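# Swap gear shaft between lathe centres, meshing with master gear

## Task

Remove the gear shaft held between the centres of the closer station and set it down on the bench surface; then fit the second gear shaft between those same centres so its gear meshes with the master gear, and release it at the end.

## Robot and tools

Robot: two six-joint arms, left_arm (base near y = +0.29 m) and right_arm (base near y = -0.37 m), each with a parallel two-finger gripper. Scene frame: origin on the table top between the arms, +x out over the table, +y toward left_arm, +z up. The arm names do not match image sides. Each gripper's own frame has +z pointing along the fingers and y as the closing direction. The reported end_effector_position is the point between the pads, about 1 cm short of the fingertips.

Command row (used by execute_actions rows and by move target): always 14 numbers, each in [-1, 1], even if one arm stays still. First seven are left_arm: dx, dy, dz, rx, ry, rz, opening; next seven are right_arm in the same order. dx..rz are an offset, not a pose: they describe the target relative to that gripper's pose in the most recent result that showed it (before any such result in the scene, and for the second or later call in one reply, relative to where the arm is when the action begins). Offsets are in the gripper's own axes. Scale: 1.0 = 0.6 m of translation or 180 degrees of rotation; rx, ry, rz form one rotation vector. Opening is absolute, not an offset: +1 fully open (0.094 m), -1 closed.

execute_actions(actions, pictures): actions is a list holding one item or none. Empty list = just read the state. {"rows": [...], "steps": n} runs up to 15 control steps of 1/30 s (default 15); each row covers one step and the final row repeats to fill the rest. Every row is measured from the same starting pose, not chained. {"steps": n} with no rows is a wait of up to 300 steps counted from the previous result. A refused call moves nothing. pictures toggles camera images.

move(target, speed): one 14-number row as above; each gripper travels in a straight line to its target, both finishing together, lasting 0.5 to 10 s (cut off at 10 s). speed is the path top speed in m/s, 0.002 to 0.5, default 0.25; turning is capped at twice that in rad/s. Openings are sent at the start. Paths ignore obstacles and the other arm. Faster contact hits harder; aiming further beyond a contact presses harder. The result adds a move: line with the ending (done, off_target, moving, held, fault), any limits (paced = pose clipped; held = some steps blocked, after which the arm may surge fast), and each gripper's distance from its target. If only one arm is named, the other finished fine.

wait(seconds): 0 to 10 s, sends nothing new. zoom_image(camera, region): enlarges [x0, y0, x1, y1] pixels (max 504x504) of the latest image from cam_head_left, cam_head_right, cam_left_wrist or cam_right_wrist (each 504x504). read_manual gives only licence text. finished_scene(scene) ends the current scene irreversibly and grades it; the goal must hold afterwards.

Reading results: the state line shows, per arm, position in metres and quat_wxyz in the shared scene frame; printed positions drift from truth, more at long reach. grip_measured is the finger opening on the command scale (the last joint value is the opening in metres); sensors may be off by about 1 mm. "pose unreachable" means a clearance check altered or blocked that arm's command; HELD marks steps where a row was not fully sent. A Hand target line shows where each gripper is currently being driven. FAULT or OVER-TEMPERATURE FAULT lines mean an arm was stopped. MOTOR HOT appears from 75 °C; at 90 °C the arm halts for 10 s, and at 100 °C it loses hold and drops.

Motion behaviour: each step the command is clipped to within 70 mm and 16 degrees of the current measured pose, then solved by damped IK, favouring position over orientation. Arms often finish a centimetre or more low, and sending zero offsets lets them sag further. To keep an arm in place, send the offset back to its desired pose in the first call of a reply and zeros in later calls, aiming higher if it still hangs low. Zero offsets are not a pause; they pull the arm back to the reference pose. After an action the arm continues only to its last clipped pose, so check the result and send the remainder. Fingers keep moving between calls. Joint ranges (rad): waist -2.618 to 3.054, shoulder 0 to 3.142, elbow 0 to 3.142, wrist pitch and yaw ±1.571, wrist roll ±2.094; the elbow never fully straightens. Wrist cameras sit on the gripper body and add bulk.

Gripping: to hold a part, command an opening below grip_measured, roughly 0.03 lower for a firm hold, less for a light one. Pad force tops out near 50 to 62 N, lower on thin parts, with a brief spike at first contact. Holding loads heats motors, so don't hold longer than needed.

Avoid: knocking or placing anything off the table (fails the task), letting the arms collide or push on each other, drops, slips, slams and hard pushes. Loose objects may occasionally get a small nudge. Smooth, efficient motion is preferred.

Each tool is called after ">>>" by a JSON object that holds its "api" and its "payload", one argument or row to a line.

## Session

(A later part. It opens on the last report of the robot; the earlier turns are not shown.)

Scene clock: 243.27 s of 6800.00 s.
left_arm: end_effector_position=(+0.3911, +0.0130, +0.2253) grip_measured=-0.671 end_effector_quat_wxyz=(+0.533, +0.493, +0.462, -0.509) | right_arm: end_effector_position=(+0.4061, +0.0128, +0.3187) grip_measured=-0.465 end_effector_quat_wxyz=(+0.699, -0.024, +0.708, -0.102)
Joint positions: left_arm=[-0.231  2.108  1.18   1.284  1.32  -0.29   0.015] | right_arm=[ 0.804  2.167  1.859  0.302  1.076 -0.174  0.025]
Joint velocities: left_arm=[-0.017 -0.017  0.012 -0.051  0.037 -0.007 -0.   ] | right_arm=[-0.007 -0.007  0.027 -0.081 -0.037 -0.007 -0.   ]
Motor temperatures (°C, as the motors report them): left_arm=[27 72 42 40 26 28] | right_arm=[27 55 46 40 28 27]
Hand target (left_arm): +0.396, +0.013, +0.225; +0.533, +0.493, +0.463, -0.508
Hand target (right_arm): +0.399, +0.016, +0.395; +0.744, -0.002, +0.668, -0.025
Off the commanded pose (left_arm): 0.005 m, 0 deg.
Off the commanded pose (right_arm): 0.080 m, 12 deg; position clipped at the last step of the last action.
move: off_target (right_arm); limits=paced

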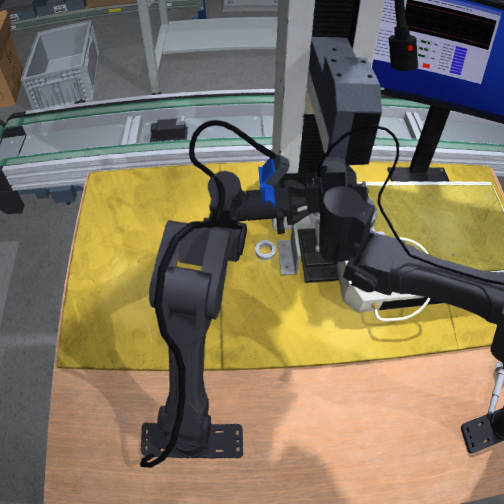

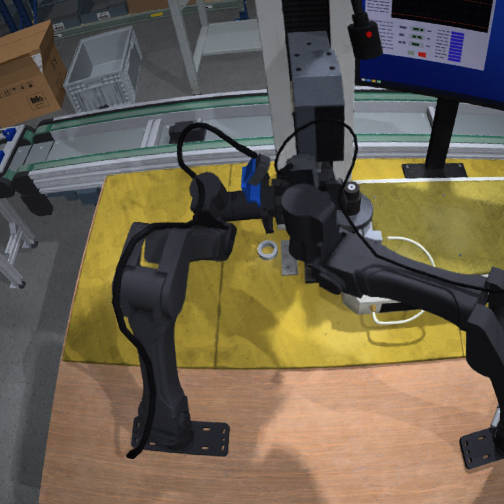

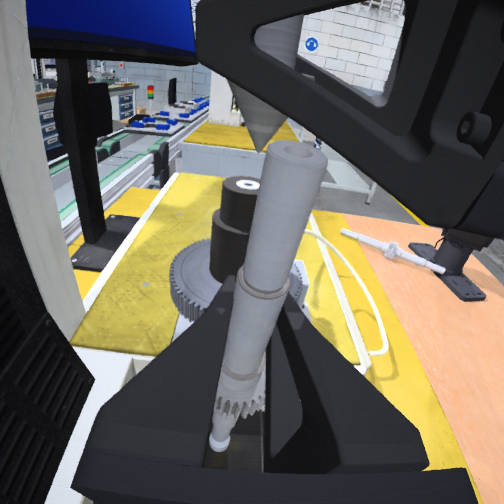

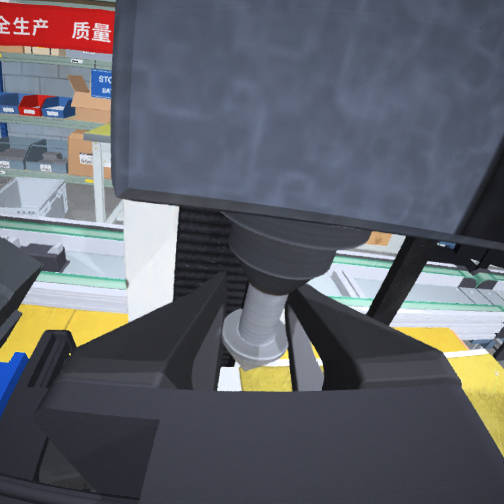

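>>> {"api": "move", "payload": {
  "target": [0,0.008,0,0,0,0,-0.73,-0.115,0,0.03,0,-0.09,0.02,-0.53],
  "speed": 0.4
}}

>>> {"api": "move", "payload": {
  "target": [0,0.008,0,0,0,0,-0.73,-0.115,0,0.03,0,-0.09,0.02,-0.53],
  "speed": 0.4
}}

>>> {"api": "move", "payload": {
  "target": [0,0.008,0,0,0,0,-0.73,-0.115,0,0.02,0,-0.07,0.03,-0.53],
  "speed": 0.4
}}

Scene clock: 252.07 s of 6800.00 s.
left_arm: end_effector_position=(+0.3910, +0.0130, +0.2253) grip_measured=-0.671 end_effector_quat_wxyz=(+0.533, +0.493, +0.462, -0.509) | right_arm: end_effector_position=(+0.4082, +0.0112, +0.3211) grip_measured=-0.465 end_effector_quat_wxyz=(+0.738, +0.002, +0.660, -0.143)
Joint positions: left_arm=[-0.231  2.108  1.18   1.284  1.32  -0.29   0.015] | right_arm=[ 0.809  2.267  1.845  0.742  1.145 -0.481  0.025]
Joint velocities: left_arm=[ 0.002  0.002 -0.012 -0.066 -0.007 -0.022 -0.   ] | right_arm=[-0.007 -0.012 -0.027  0.022  0.022 -0.095 -0.   ]
Motor temperatures (°C, as the motors report them): left_arm=[27 72 42 40 26 28] | right_arm=[27 58 47 41 29 27]
Hand target (left_arm): +0.396, +0.013, +0.226; +0.533, +0.493, +0.463, -0.509
Hand target (right_arm): +0.411, +0.012, +0.386; +0.793, -0.011, +0.603, -0.087
Off the commanded pose (left_arm): 0.005 m, 0 deg.
Off the commanded pose (right_arm): 0.069 m, 12 deg.
After step 90, 4.67 s passed at rest.
move: off_target (right_arm)

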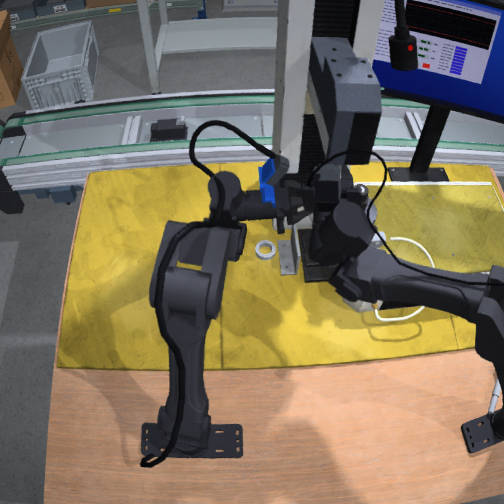

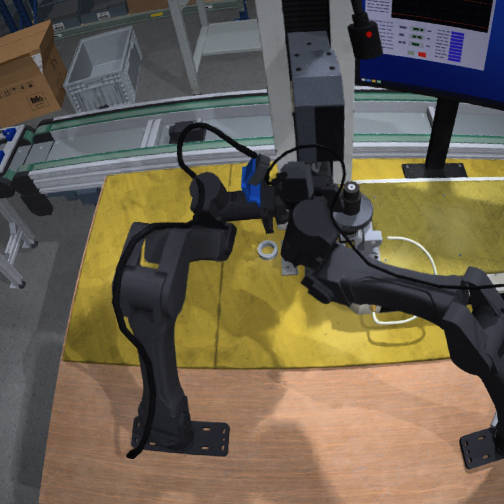

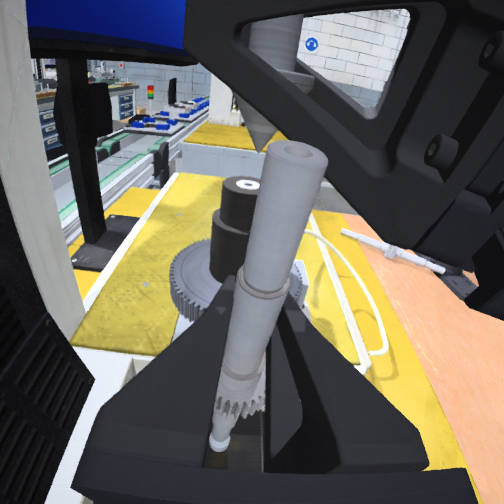

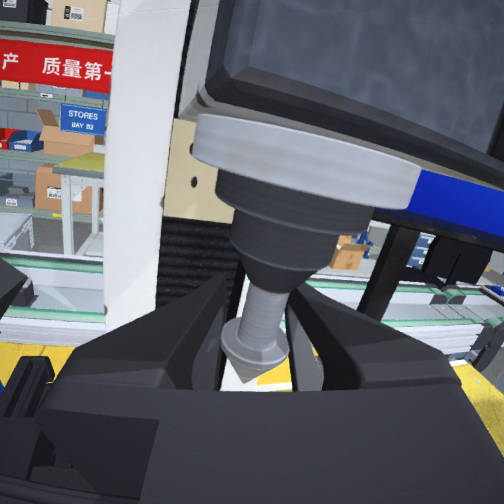

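Scene clock: 253.03 s of 6800.00 s.
left_arm: end_effector_position=(+0.3910, +0.0130, +0.2253) grip_measured=-0.671 end_effector_quat_wxyz=(+0.533, +0.493, +0.462, -0.509) | right_arm: end_effector_position=(+0.4065, +0.0111, +0.3220) grip_measured=-0.465 end_effector_quat_wxyz=(+0.775, +0.006, +0.609, -0.168)
Joint positions: left_arm=[-0.231  2.108  1.18   1.284  1.321 -0.29   0.015] | right_arm=[ 0.807  2.373  1.86   1.141  1.114 -0.781  0.025]
Joint velocities: left_arm=[-0.007  0.012 -0.012 -0.007 -0.022 -0.007 -0.002] | right_arm=[ 0.012  0.012 -0.007 -0.022 -0.007 -0.007 -0.001]
Motor temperatures (°C, as the motors report them): left_arm=[27 72 42 40 26 28] | right_arm=[27 58 47 41 29 27]
Hand target (left_arm): +0.396, +0.013, +0.226; +0.533, +0.493, +0.462, -0.509
Hand target (right_arm): +0.405, +0.010, +0.388; +0.828, +0.006, +0.545, -0.127
Off the commanded pose (left_arm): 0.005 m, 0 deg.
Off the commanded pose (right_arm): 0.071 m, 11 deg.
move: off_target (right_arm)

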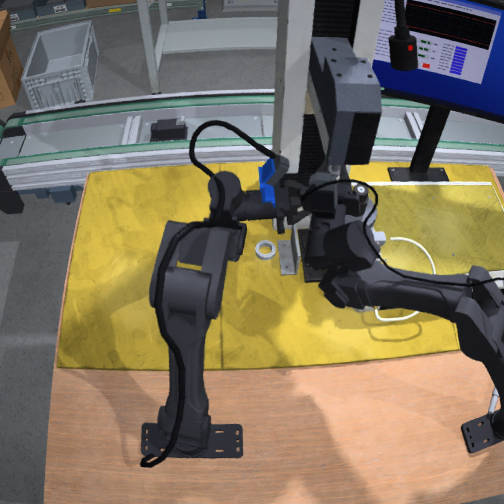

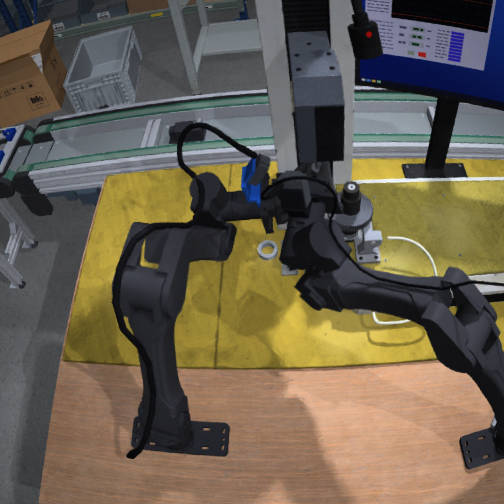

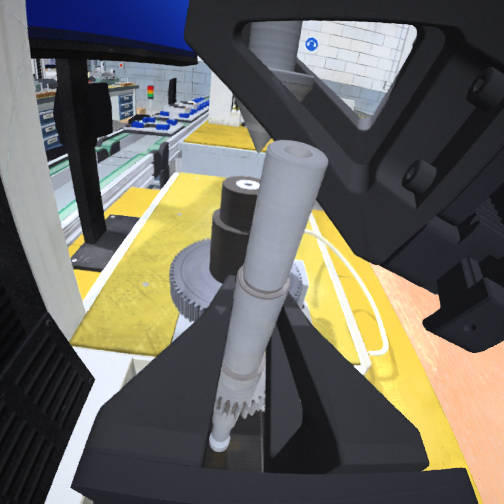

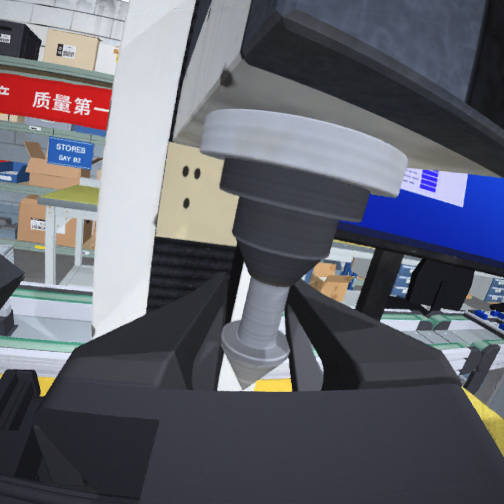

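Scene clock: 253.80 s of 6800.00 s.
left_arm: end_effector_position=(+0.3914, +0.0138, +0.2253) grip_measured=-0.671 end_effector_quat_wxyz=(+0.533, +0.492, +0.463, -0.509) | right_arm: end_effector_position=(+0.4050, +0.0113, +0.3226) grip_measured=-0.466 end_effector_quat_wxyz=(+0.791, +0.013, +0.583, -0.184)
Joint positions: left_arm=[-0.229  2.108  1.18   1.284  1.321 -0.293  0.015] | right_arm=[ 0.807  2.442  1.913  1.302  1.096 -0.92   0.025]
Joint velocities: left_arm=[ 0.007 -0.002 -0.002 -0.051 -0.007 -0.007 -0.001] | right_arm=[ 0.012  0.007  0.017  0.081 -0.051 -0.037  0.   ]
Motor temperatures (°C, as the motors report them): left_arm=[27 72 42 40 26 28] | right_arm=[27 58 47 41 29 27]
Hand target (left_arm): +0.396, +0.013, +0.226; +0.533, +0.493, +0.462, -0.509
Hand target (right_arm): +0.392, +0.015, +0.387; +0.844, +0.020, +0.518, -0.138
Off the commanded pose (left_arm): 0.004 m, 0 deg.
Off the commanded pose (right_arm): 0.069 m, 11 deg.
move: off_target (right_arm)

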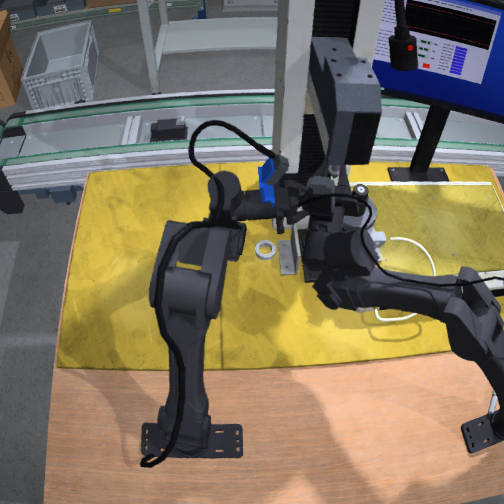

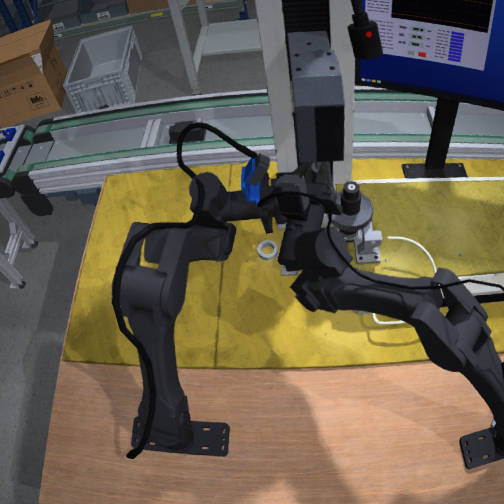

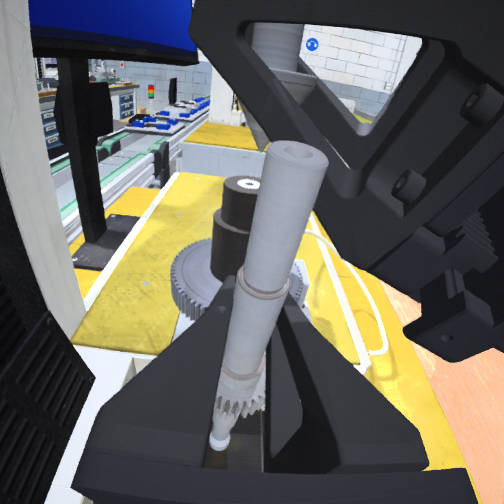

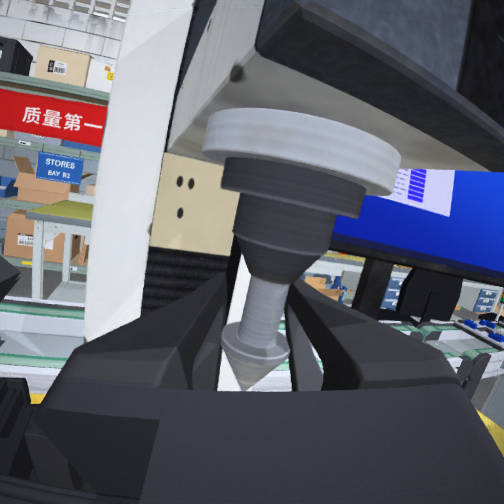

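>>> {"api": "move", "payload": {
  "target": [0,0.008,-0.005,0,0,0,-0.73,-0.11,0,0.05,0.03,-0.02,0.04,-0.55],
  "speed": 0.4
}}

>>> {"api": "move", "payload": {
  "target": [0,0,0,0,0,0,-0.73,-0.11,0,0.045,0.03,-0.02,0.04,-0.55],
  "speed": 0.4
}}

>>> {"api": "move", "payload": {
  "target": [0,0,0,0,0,0,-0.73,-0.115,0,0.04,0.03,-0.03,0.04,-0.55],
  "speed": 0.4
}}

Scene clock: 262.87 s of 6800.00 s.
left_arm: end_effector_position=(+0.3938, +0.0166, +0.2254) grip_measured=-0.671 end_effector_quat_wxyz=(+0.532, +0.486, +0.469, -0.510) | right_arm: end_effector_position=(+0.4078, +0.0062, +0.3248) grip_measured=-0.468 end_effector_quat_wxyz=(+0.759, +0.085, +0.610, -0.210)
Joint positions: left_arm=[-0.222  2.108  1.18   1.284  1.318 -0.307  0.015] | right_arm=[ 0.818  2.588  2.219  1.305  1.267 -1.045  0.025]
Joint velocities: left_arm=[ 0.002  0.002 -0.002  0.007 -0.037 -0.037 -0.001] | right_arm=[ 0.002 -0.002  0.032  0.007 -0.037 -0.11   0.001]
Motor temperatures (°C, as the motors report them): left_arm=[26 71 43 40 26 28] | right_arm=[27 60 47 39 31 27]
Hand target (left_arm): +0.396, +0.017, +0.225; +0.533, +0.492, +0.464, -0.509
Hand target (right_arm): +0.401, +0.009, +0.388; +0.817, +0.082, +0.547, -0.165
Off the commanded pose (left_arm): 0.002 m, 1 deg.
Off the commanded pose (right_arm): 0.071 m, 11 deg.
After step 90, 5.27 s passed at rest.
move: off_target (right_arm)

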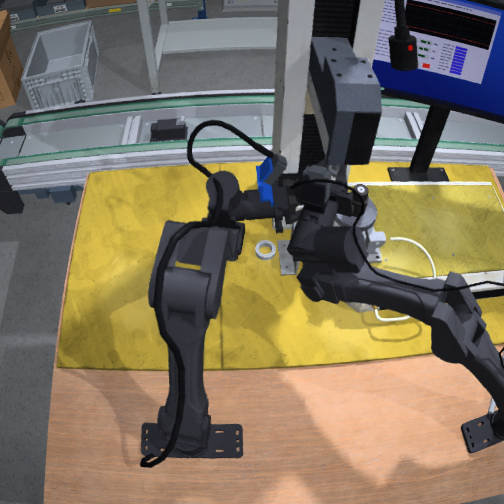

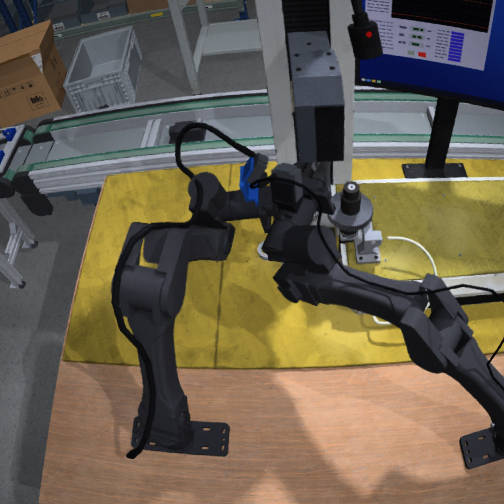

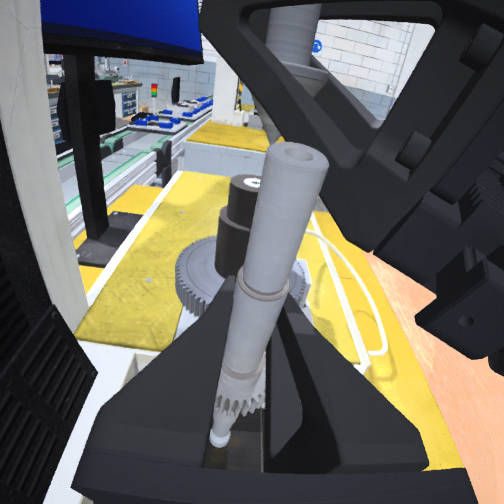

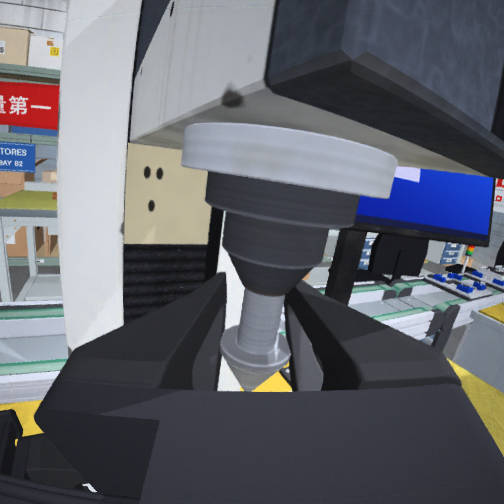

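Scene clock: 263.70 s of 6800.00 s.
left_arm: end_effector_position=(+0.3962, +0.0170, +0.2257) grip_measured=-0.671 end_effector_quat_wxyz=(+0.533, +0.479, +0.474, -0.511) | right_arm: end_effector_position=(+0.4088, +0.0019, +0.3254) grip_measured=-0.468 end_effector_quat_wxyz=(+0.726, +0.140, +0.637, -0.217)
Joint positions: left_arm=[-0.221  2.108  1.18   1.28   1.306 -0.316  0.015] | right_arm=[ 0.822  2.772  2.621  1.237  1.4   -1.154  0.025]
Joint velocities: left_arm=[-0.002  0.002 -0.007 -0.007 -0.007 -0.11  -0.001] | right_arm=[-0.007  0.061  0.125 -0.022  0.066 -0.066  0.   ]
Motor temperatures (°C, as the motors report them): left_arm=[26 71 42 40 26 28] | right_arm=[27 60 47 39 31 27]
Hand target (left_arm): +0.394, +0.017, +0.225; +0.532, +0.486, +0.469, -0.510
Hand target (right_arm): +0.405, -0.003, +0.388; +0.784, +0.140, +0.576, -0.183
Off the commanded pose (left_arm): 0.002 m, 1 deg.
Off the commanded pose (right_arm): 0.071 m, 11 deg.
move: off_target (right_arm)

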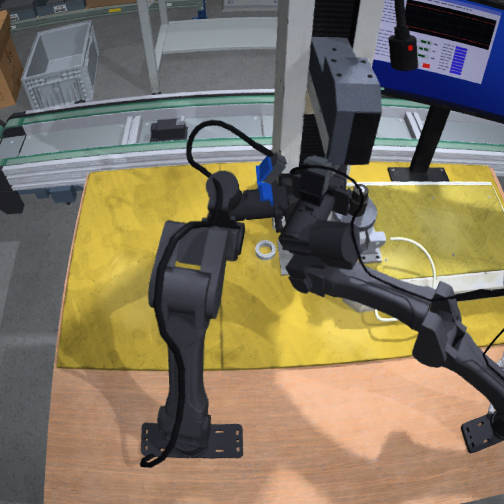

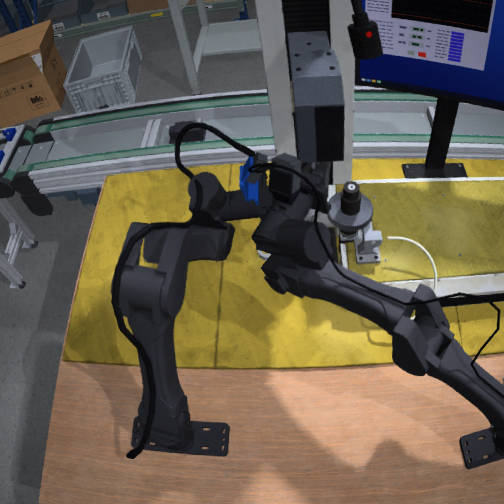

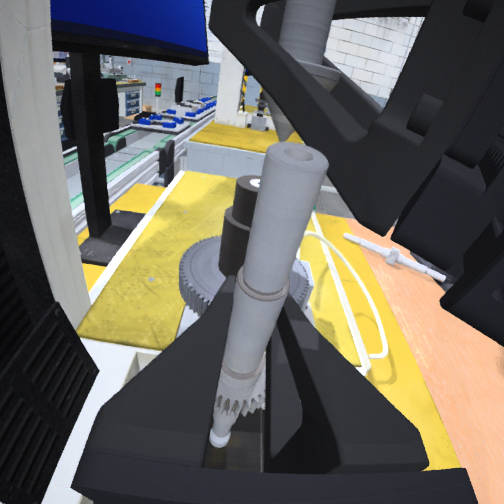

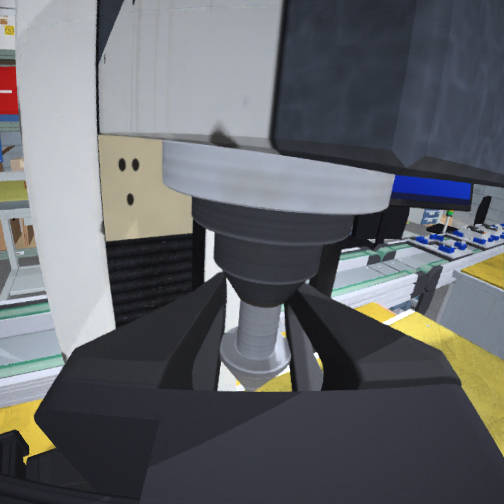

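Scene clock: 264.57 s of 6800.00 s.
left_arm: end_effector_position=(+0.3968, +0.0170, +0.2258) grip_measured=-0.671 end_effector_quat_wxyz=(+0.532, +0.477, +0.476, -0.512) | right_arm: end_effector_position=(+0.4095, +0.0008, +0.3243) grip_measured=-0.468 end_effector_quat_wxyz=(+0.701, +0.156, +0.660, -0.220)
Joint positions: left_arm=[-0.221  2.108  1.18   1.279  1.303 -0.319  0.015] | right_arm=[ 0.823  2.805  2.744  1.073  1.478 -1.082  0.025]
Joint velocities: left_arm=[ 0.012  0.007  0.007 -0.081 -0.081 -0.037 -0.   ] | right_arm=[-0.022 -0.002  0.007 -0.066  0.022  0.095 -0.   ]
Motor temperatures (°C, as the motors report them): left_arm=[26 71 42 40 26 28] | right_arm=[27 60 47 39 31 27]
Hand target (left_arm): +0.396, +0.017, +0.226; +0.532, +0.479, +0.475, -0.512
Hand target (right_arm): +0.409, -0.012, +0.391; +0.759, +0.171, +0.605, -0.173
Off the commanded pose (left_arm): 0.001 m, 0 deg.
Off the commanded pose (right_arm): 0.074 m, 13 deg.
move: off_target (right_arm)

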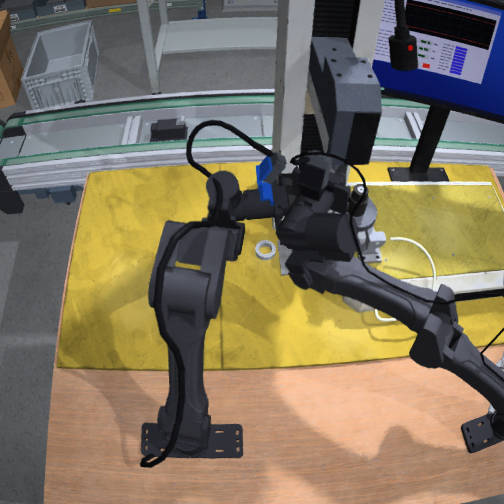

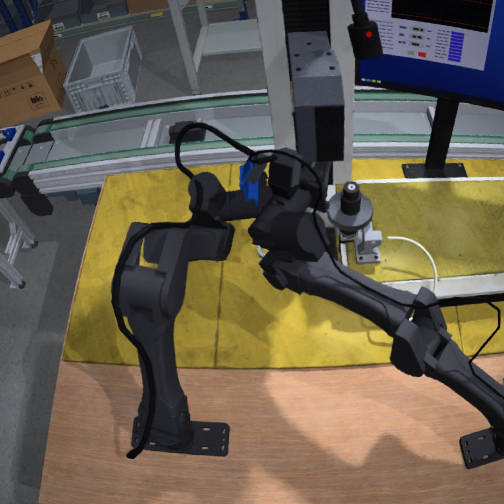

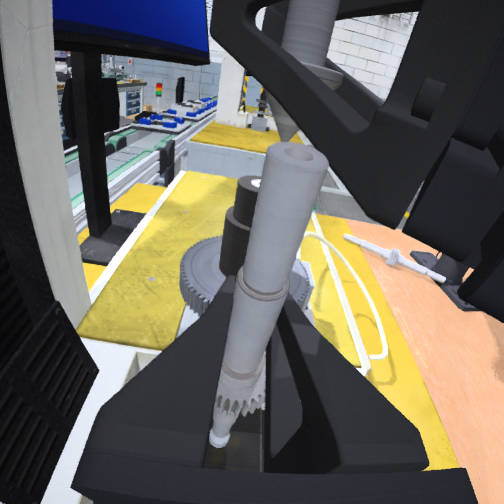

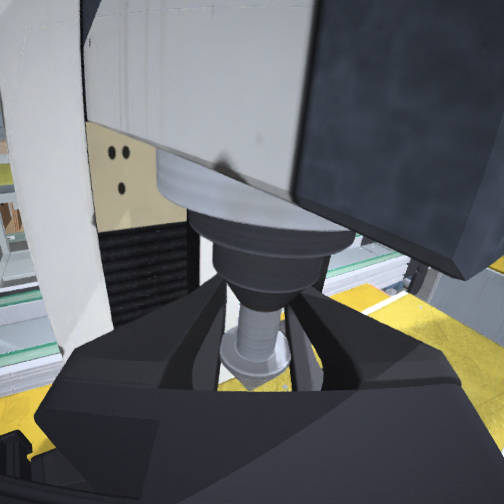

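>>> {"api": "move", "payload": {
  "target": [0,0,0,0,0,0,-0.73,0,0,0,-0.25,0,0.03,-0.15],
  "speed": 0.12
}}

Scene clock: 273.90 s of 6800.00 s.
left_arm: end_effector_position=(+0.3989, +0.0190, +0.2252) grip_measured=-0.671 end_effector_quat_wxyz=(+0.530, +0.472, +0.482, -0.514) | right_arm: end_effector_position=(+0.4095, +0.0104, +0.3185) grip_measured=-0.152 end_effector_quat_wxyz=(+0.716, -0.100, +0.686, +0.080)
Joint positions: left_arm=[-0.216  2.108  1.18   1.272  1.3   -0.328  0.015] | right_arm=[ 0.702  1.98   1.53   0.498  0.608 -0.061  0.04 ]
Joint velocities: left_arm=[ 0.012  0.002 -0.007 -0.022  0.066 -0.051 -0.   ] | right_arm=[ 0.007 -0.012  0.002 -0.007 -0.051  0.081 -0.002]
Motor temperatures (°C, as the motors report them): left_arm=[26 72 41 40 26 28] | right_arm=[27 62 45 38 31 27]
Hand target (left_arm): +0.397, +0.017, +0.226; +0.532, +0.477, +0.476, -0.512
Hand target (right_arm): +0.410, +0.003, +0.324; +0.718, -0.094, +0.685, +0.084
Off the commanded pose (left_arm): 0.003 m, 1 deg.
Off the commanded pose (right_arm): 0.011 m, 1 deg.
After step 90, 2.67 s passed at rest.
move: off_target (right_arm)

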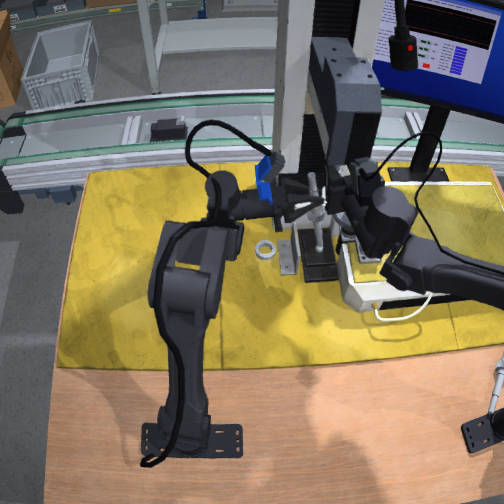

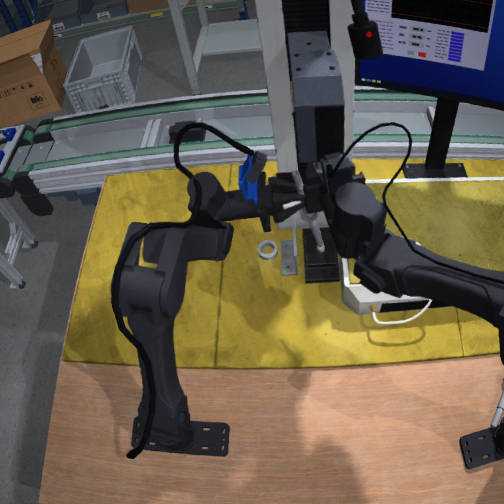

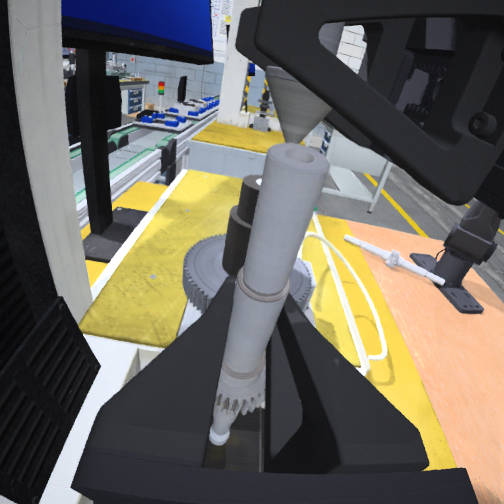

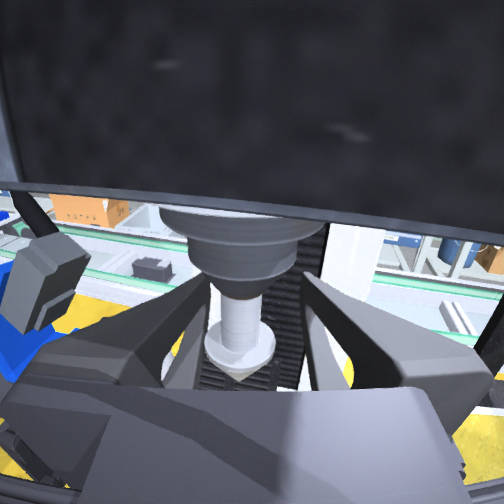

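Good. Lower ~12 mm, back slightly, shift to +y.

>>> {"api": "move", "payload": {
  "target": [0,0,0,0,0,0,-0.73,0.02,0.005,-0.008,0,-0.02,0,-0.15],
  "speed": 0.04
}}

Scene clock: 278.03 s of 6800.00 s.
left_arm: end_effector_position=(+0.3989, +0.0190, +0.2252) grip_measured=-0.671 end_effector_quat_wxyz=(+0.530, +0.472, +0.482, -0.514) | right_arm: end_effector_position=(+0.4083, +0.0099, +0.3119) grip_measured=-0.152 end_effector_quat_wxyz=(+0.738, -0.093, +0.663, +0.086)
Joint positions: left_arm=[-0.216  2.108  1.18   1.272  1.3   -0.328  0.015] | right_arm=[ 0.702  2.003  1.465  0.665  0.605 -0.096  0.04 ]
Joint velocities: left_arm=[ 0.007 -0.002 -0.002 -0.007  0.037  0.007 -0.   ] | right_arm=[ 0.007 -0.002  0.017  0.051 -0.007 -0.022  0.   ]
Motor temperatures (°C, as the motors report them): left_arm=[26 73 41 40 26 28] | right_arm=[27 60 44 38 31 27]
Hand target (left_arm): +0.399, +0.019, +0.225; +0.530, +0.472, +0.482, -0.514
Hand target (right_arm): +0.405, +0.012, +0.306; +0.738, -0.097, +0.663, +0.082
Off the commanded pose (left_arm): 0.000 m, 0 deg.
Off the commanded pose (right_arm): 0.007 m, 1 deg.
move: done

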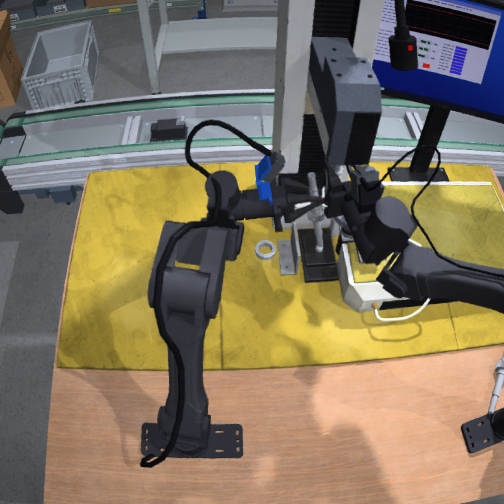

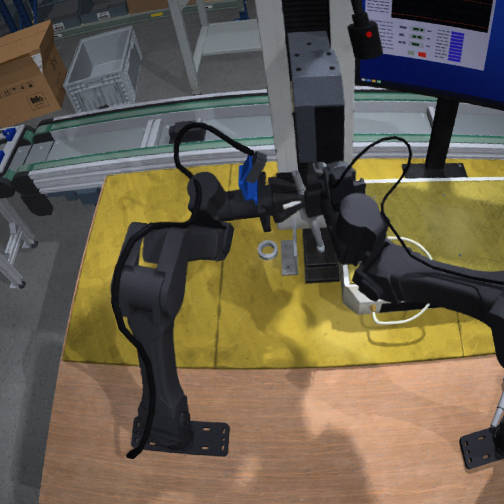

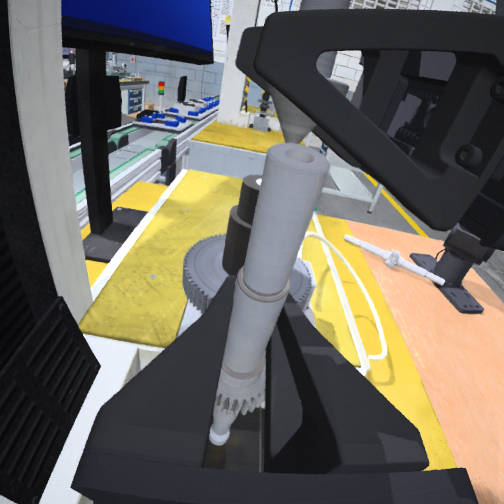

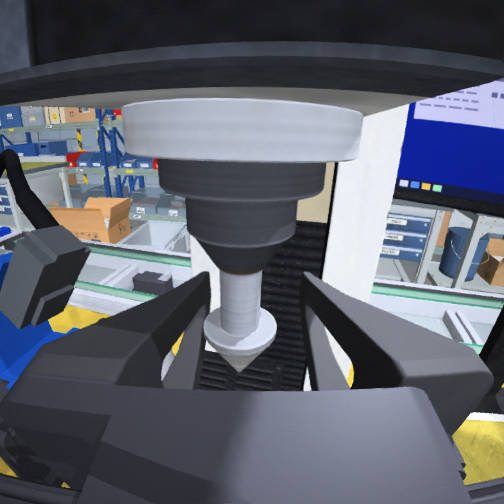

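>>> {"api": "move", "payload": {
  "target": [0,0,0,0,0,0,-0.73,0,0.01,0,0,0,0,-0.54],
  "speed": 0.04
}}

>>> {"api": "move", "payload": {
  "target": [0,0,0,0,0,0,-0.73,-0.115,0,0.02,-0.02,-0.05,0.02,-0.54],
  "speed": 0.4
}}

>>> {"api": "move", "payload": {
  "target": [0,0,0,0,0,0,-0.73,-0.115,0,0.02,-0.02,-0.05,0.02,-0.54],
  "speed": 0.4
}}

>>> {"api": "move", "payload": {
  "target": [0,0,0,0,0,0,-0.73,-0.115,0,0.02,-0.02,-0.05,0.02,-0.54],
  "speed": 0.4
}}

Scene clock: 288.53 s of 6800.00 s.
left_arm: end_effector_position=(+0.3989, +0.0190, +0.2252) grip_measured=-0.671 end_effector_quat_wxyz=(+0.530, +0.472, +0.482, -0.514) | right_arm: end_effector_position=(+0.4062, +0.0155, +0.3117) grip_measured=-0.473 end_effector_quat_wxyz=(+0.739, -0.101, +0.659, +0.094)
Joint positions: left_arm=[-0.216  2.108  1.18   1.272  1.3   -0.328  0.015] | right_arm=[ 0.706  2.008  1.465  0.674  0.585 -0.098  0.025]
Joint velocities: left_arm=[-0.002 -0.002 -0.012 -0.022  0.051 -0.007 -0.   ] | right_arm=[ 0.002  0.002 -0.012 -0.022  0.007 -0.051  0.001]
Motor temperatures (°C, as the motors report them): left_arm=[26 73 41 40 26 28] | right_arm=[27 56 42 39 30 27]
Hand target (left_arm): +0.399, +0.019, +0.225; +0.530, +0.472, +0.482, -0.514
Hand target (right_arm): +0.407, +0.016, +0.312; +0.738, -0.093, +0.663, +0.086
Off the commanded pose (left_arm): 0.000 m, 0 deg.
Off the commanded pose (right_arm): 0.001 m, 1 deg.
After step 90, 6.80 s passed at rest.
move: done

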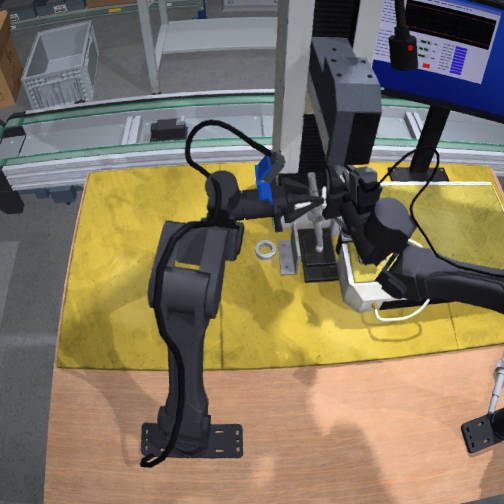

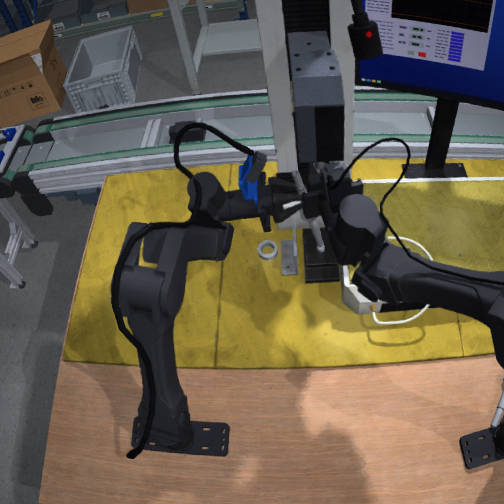

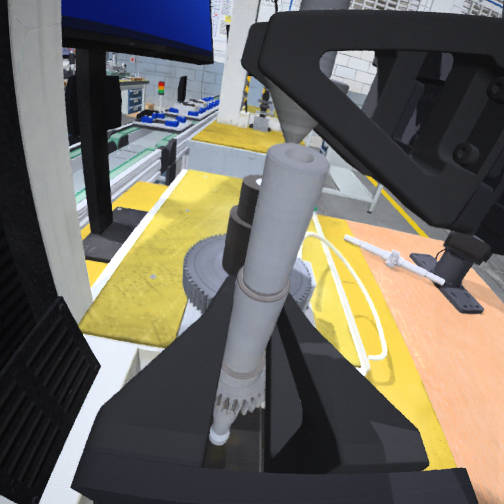

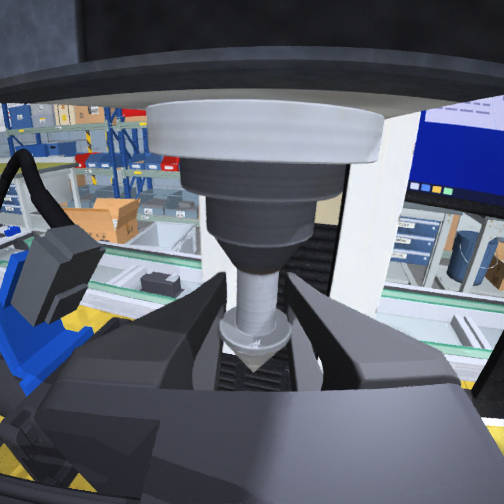

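Scene clock: 289.33 s of 6800.00 s.
left_arm: end_effector_position=(+0.3989, +0.0190, +0.2252) grip_measured=-0.671 end_effector_quat_wxyz=(+0.530, +0.472, +0.482, -0.514) | right_arm: end_effector_position=(+0.4085, +0.0169, +0.3146) grip_measured=-0.474 end_effector_quat_wxyz=(+0.741, -0.120, +0.654, +0.098)
Joint positions: left_arm=[-0.216  2.108  1.18   1.272  1.3   -0.328  0.015] | right_arm=[ 0.693  2.004  1.465  0.675  0.536 -0.12   0.025]
Joint velocities: left_arm=[ 0.012 -0.007 -0.002  0.022 -0.037 -0.007 -0.   ] | right_arm=[-0.017 -0.002 -0.002 -0.022  0.007  0.022 -0.   ]
Motor temperatures (°C, as the motors report them): left_arm=[26 73 41 40 26 28] | right_arm=[27 56 42 39 30 27]
Hand target (left_arm): +0.399, +0.019, +0.225; +0.530, +0.472, +0.482, -0.514
Hand target (right_arm): +0.404, +0.011, +0.380; +0.783, -0.096, +0.598, +0.142
Off the commanded pose (left_arm): 0.000 m, 0 deg.
Off the commanded pose (right_arm): 0.067 m, 10 deg.
move: off_target (right_arm)

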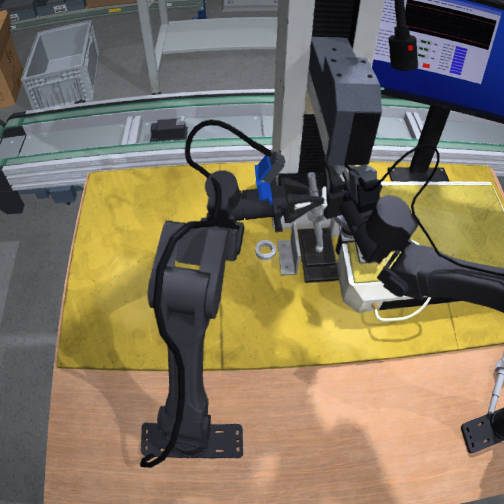

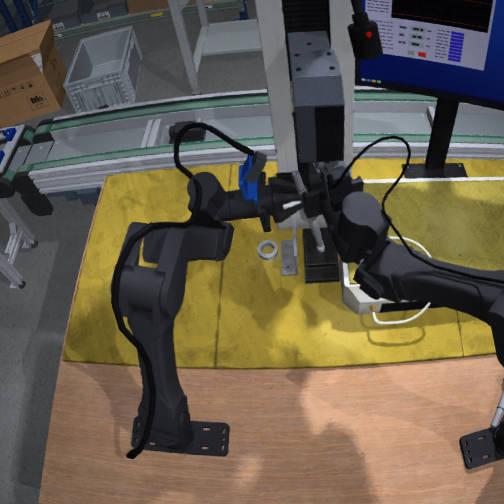

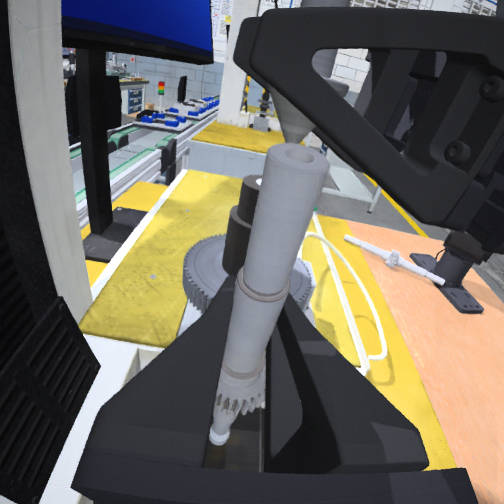

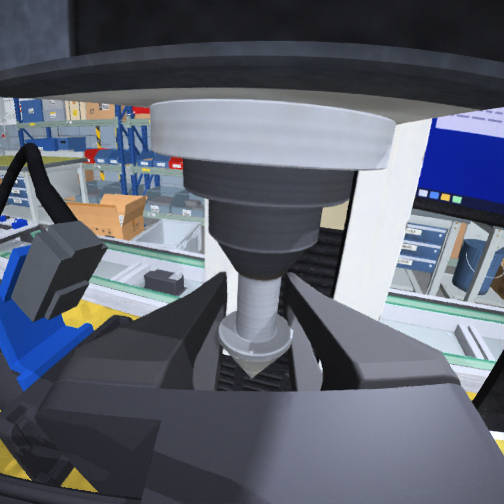

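Scene clock: 290.40 s of 6800.00 s.
left_arm: end_effector_position=(+0.3989, +0.0190, +0.2252) grip_measured=-0.671 end_effector_quat_wxyz=(+0.530, +0.472, +0.482, -0.514) | right_arm: end_effector_position=(+0.4126, +0.0191, +0.3123) grip_measured=-0.534 end_effector_quat_wxyz=(+0.736, -0.152, +0.652, +0.104)
Joint positions: left_arm=[-0.216  2.108  1.18   1.272  1.3   -0.328  0.015] | right_arm=[ 0.67   1.999  1.465  0.65   0.459 -0.14   0.022]
Joint velocities: left_arm=[-0.007  0.007 -0.002  0.081  0.022 -0.125  0.001] | right_arm=[-0.007  0.012 -0.007  0.081  0.022 -0.022 -0.   ]
Motor temperatures (°C, as the motors report them): left_arm=[26 73 41 40 26 28] | right_arm=[27 56 42 39 30 27]
Hand target (left_arm): +0.399, +0.019, +0.225; +0.530, +0.472, +0.482, -0.514
Hand target (right_arm): +0.405, +0.014, +0.382; +0.783, -0.115, +0.593, +0.148
Off the commanded pose (left_arm): 0.000 m, 0 deg.
Off the commanded pose (right_arm): 0.072 m, 11 deg.
move: off_target (right_arm)

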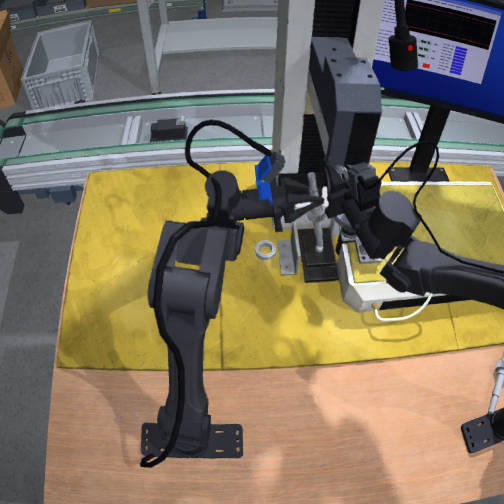

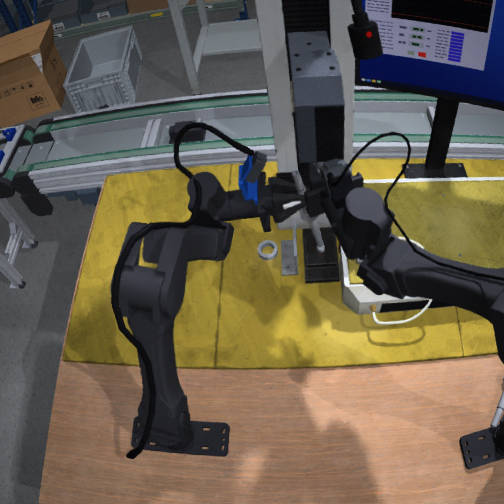

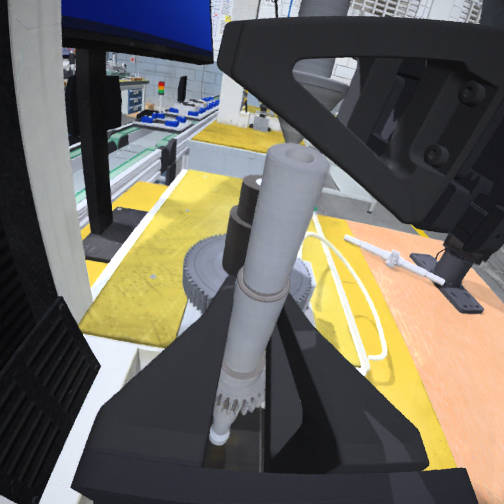

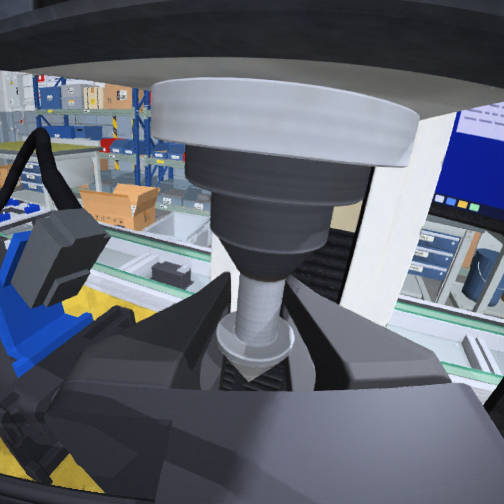

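Scene clock: 291.10 s of 6800.00 s.
left_arm: end_effector_position=(+0.3989, +0.0190, +0.2252) grip_measured=-0.671 end_effector_quat_wxyz=(+0.530, +0.472, +0.482, -0.514) | right_arm: end_effector_position=(+0.4150, +0.0208, +0.3129) grip_measured=-0.537 end_effector_quat_wxyz=(+0.735, -0.164, +0.648, +0.110)
Joint positions: left_arm=[-0.216  2.108  1.18   1.272  1.3   -0.328  0.015] | right_arm=[ 0.659  2.002  1.47   0.647  0.422 -0.147  0.022]
Joint velocities: left_arm=[-0.002 -0.002 -0.012 -0.007 -0.007 -0.037 -0.001] | right_arm=[-0.017  0.002 -0.017  0.022 -0.022 -0.051  0.   ]
Motor temperatures (°C, as the motors report them): left_arm=[26 74 41 40 26 28] | right_arm=[27 56 42 39 29 27]
Hand target (left_arm): +0.399, +0.019, +0.225; +0.530, +0.472, +0.482, -0.514
Hand target (right_arm): +0.408, +0.019, +0.380; +0.777, -0.146, +0.592, +0.155
Off the commanded pose (left_arm): 0.000 m, 0 deg.
Off the commanded pose (right_arm): 0.069 m, 10 deg.
move: off_target (right_arm)

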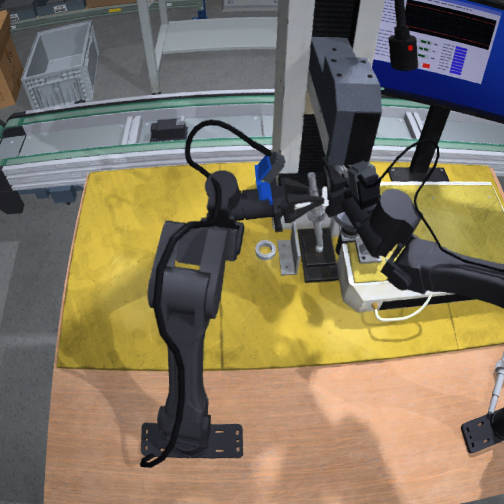

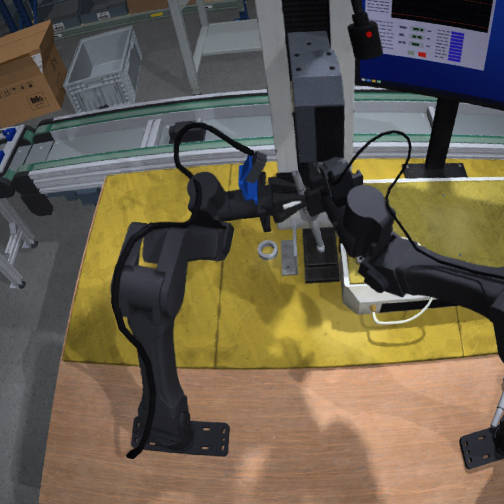

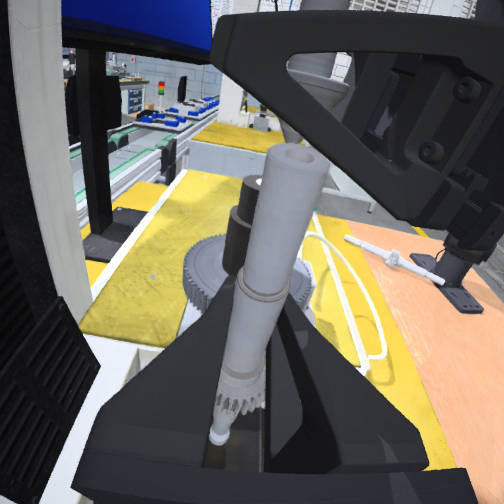

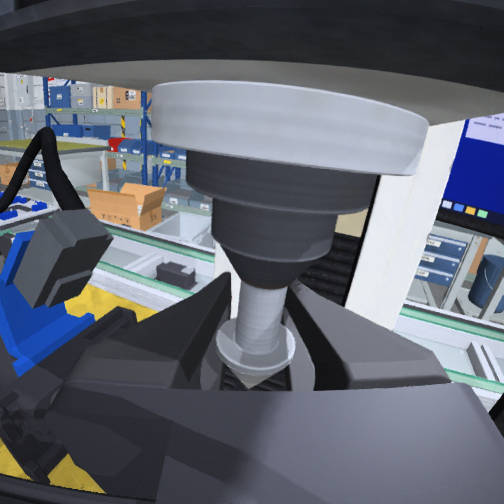

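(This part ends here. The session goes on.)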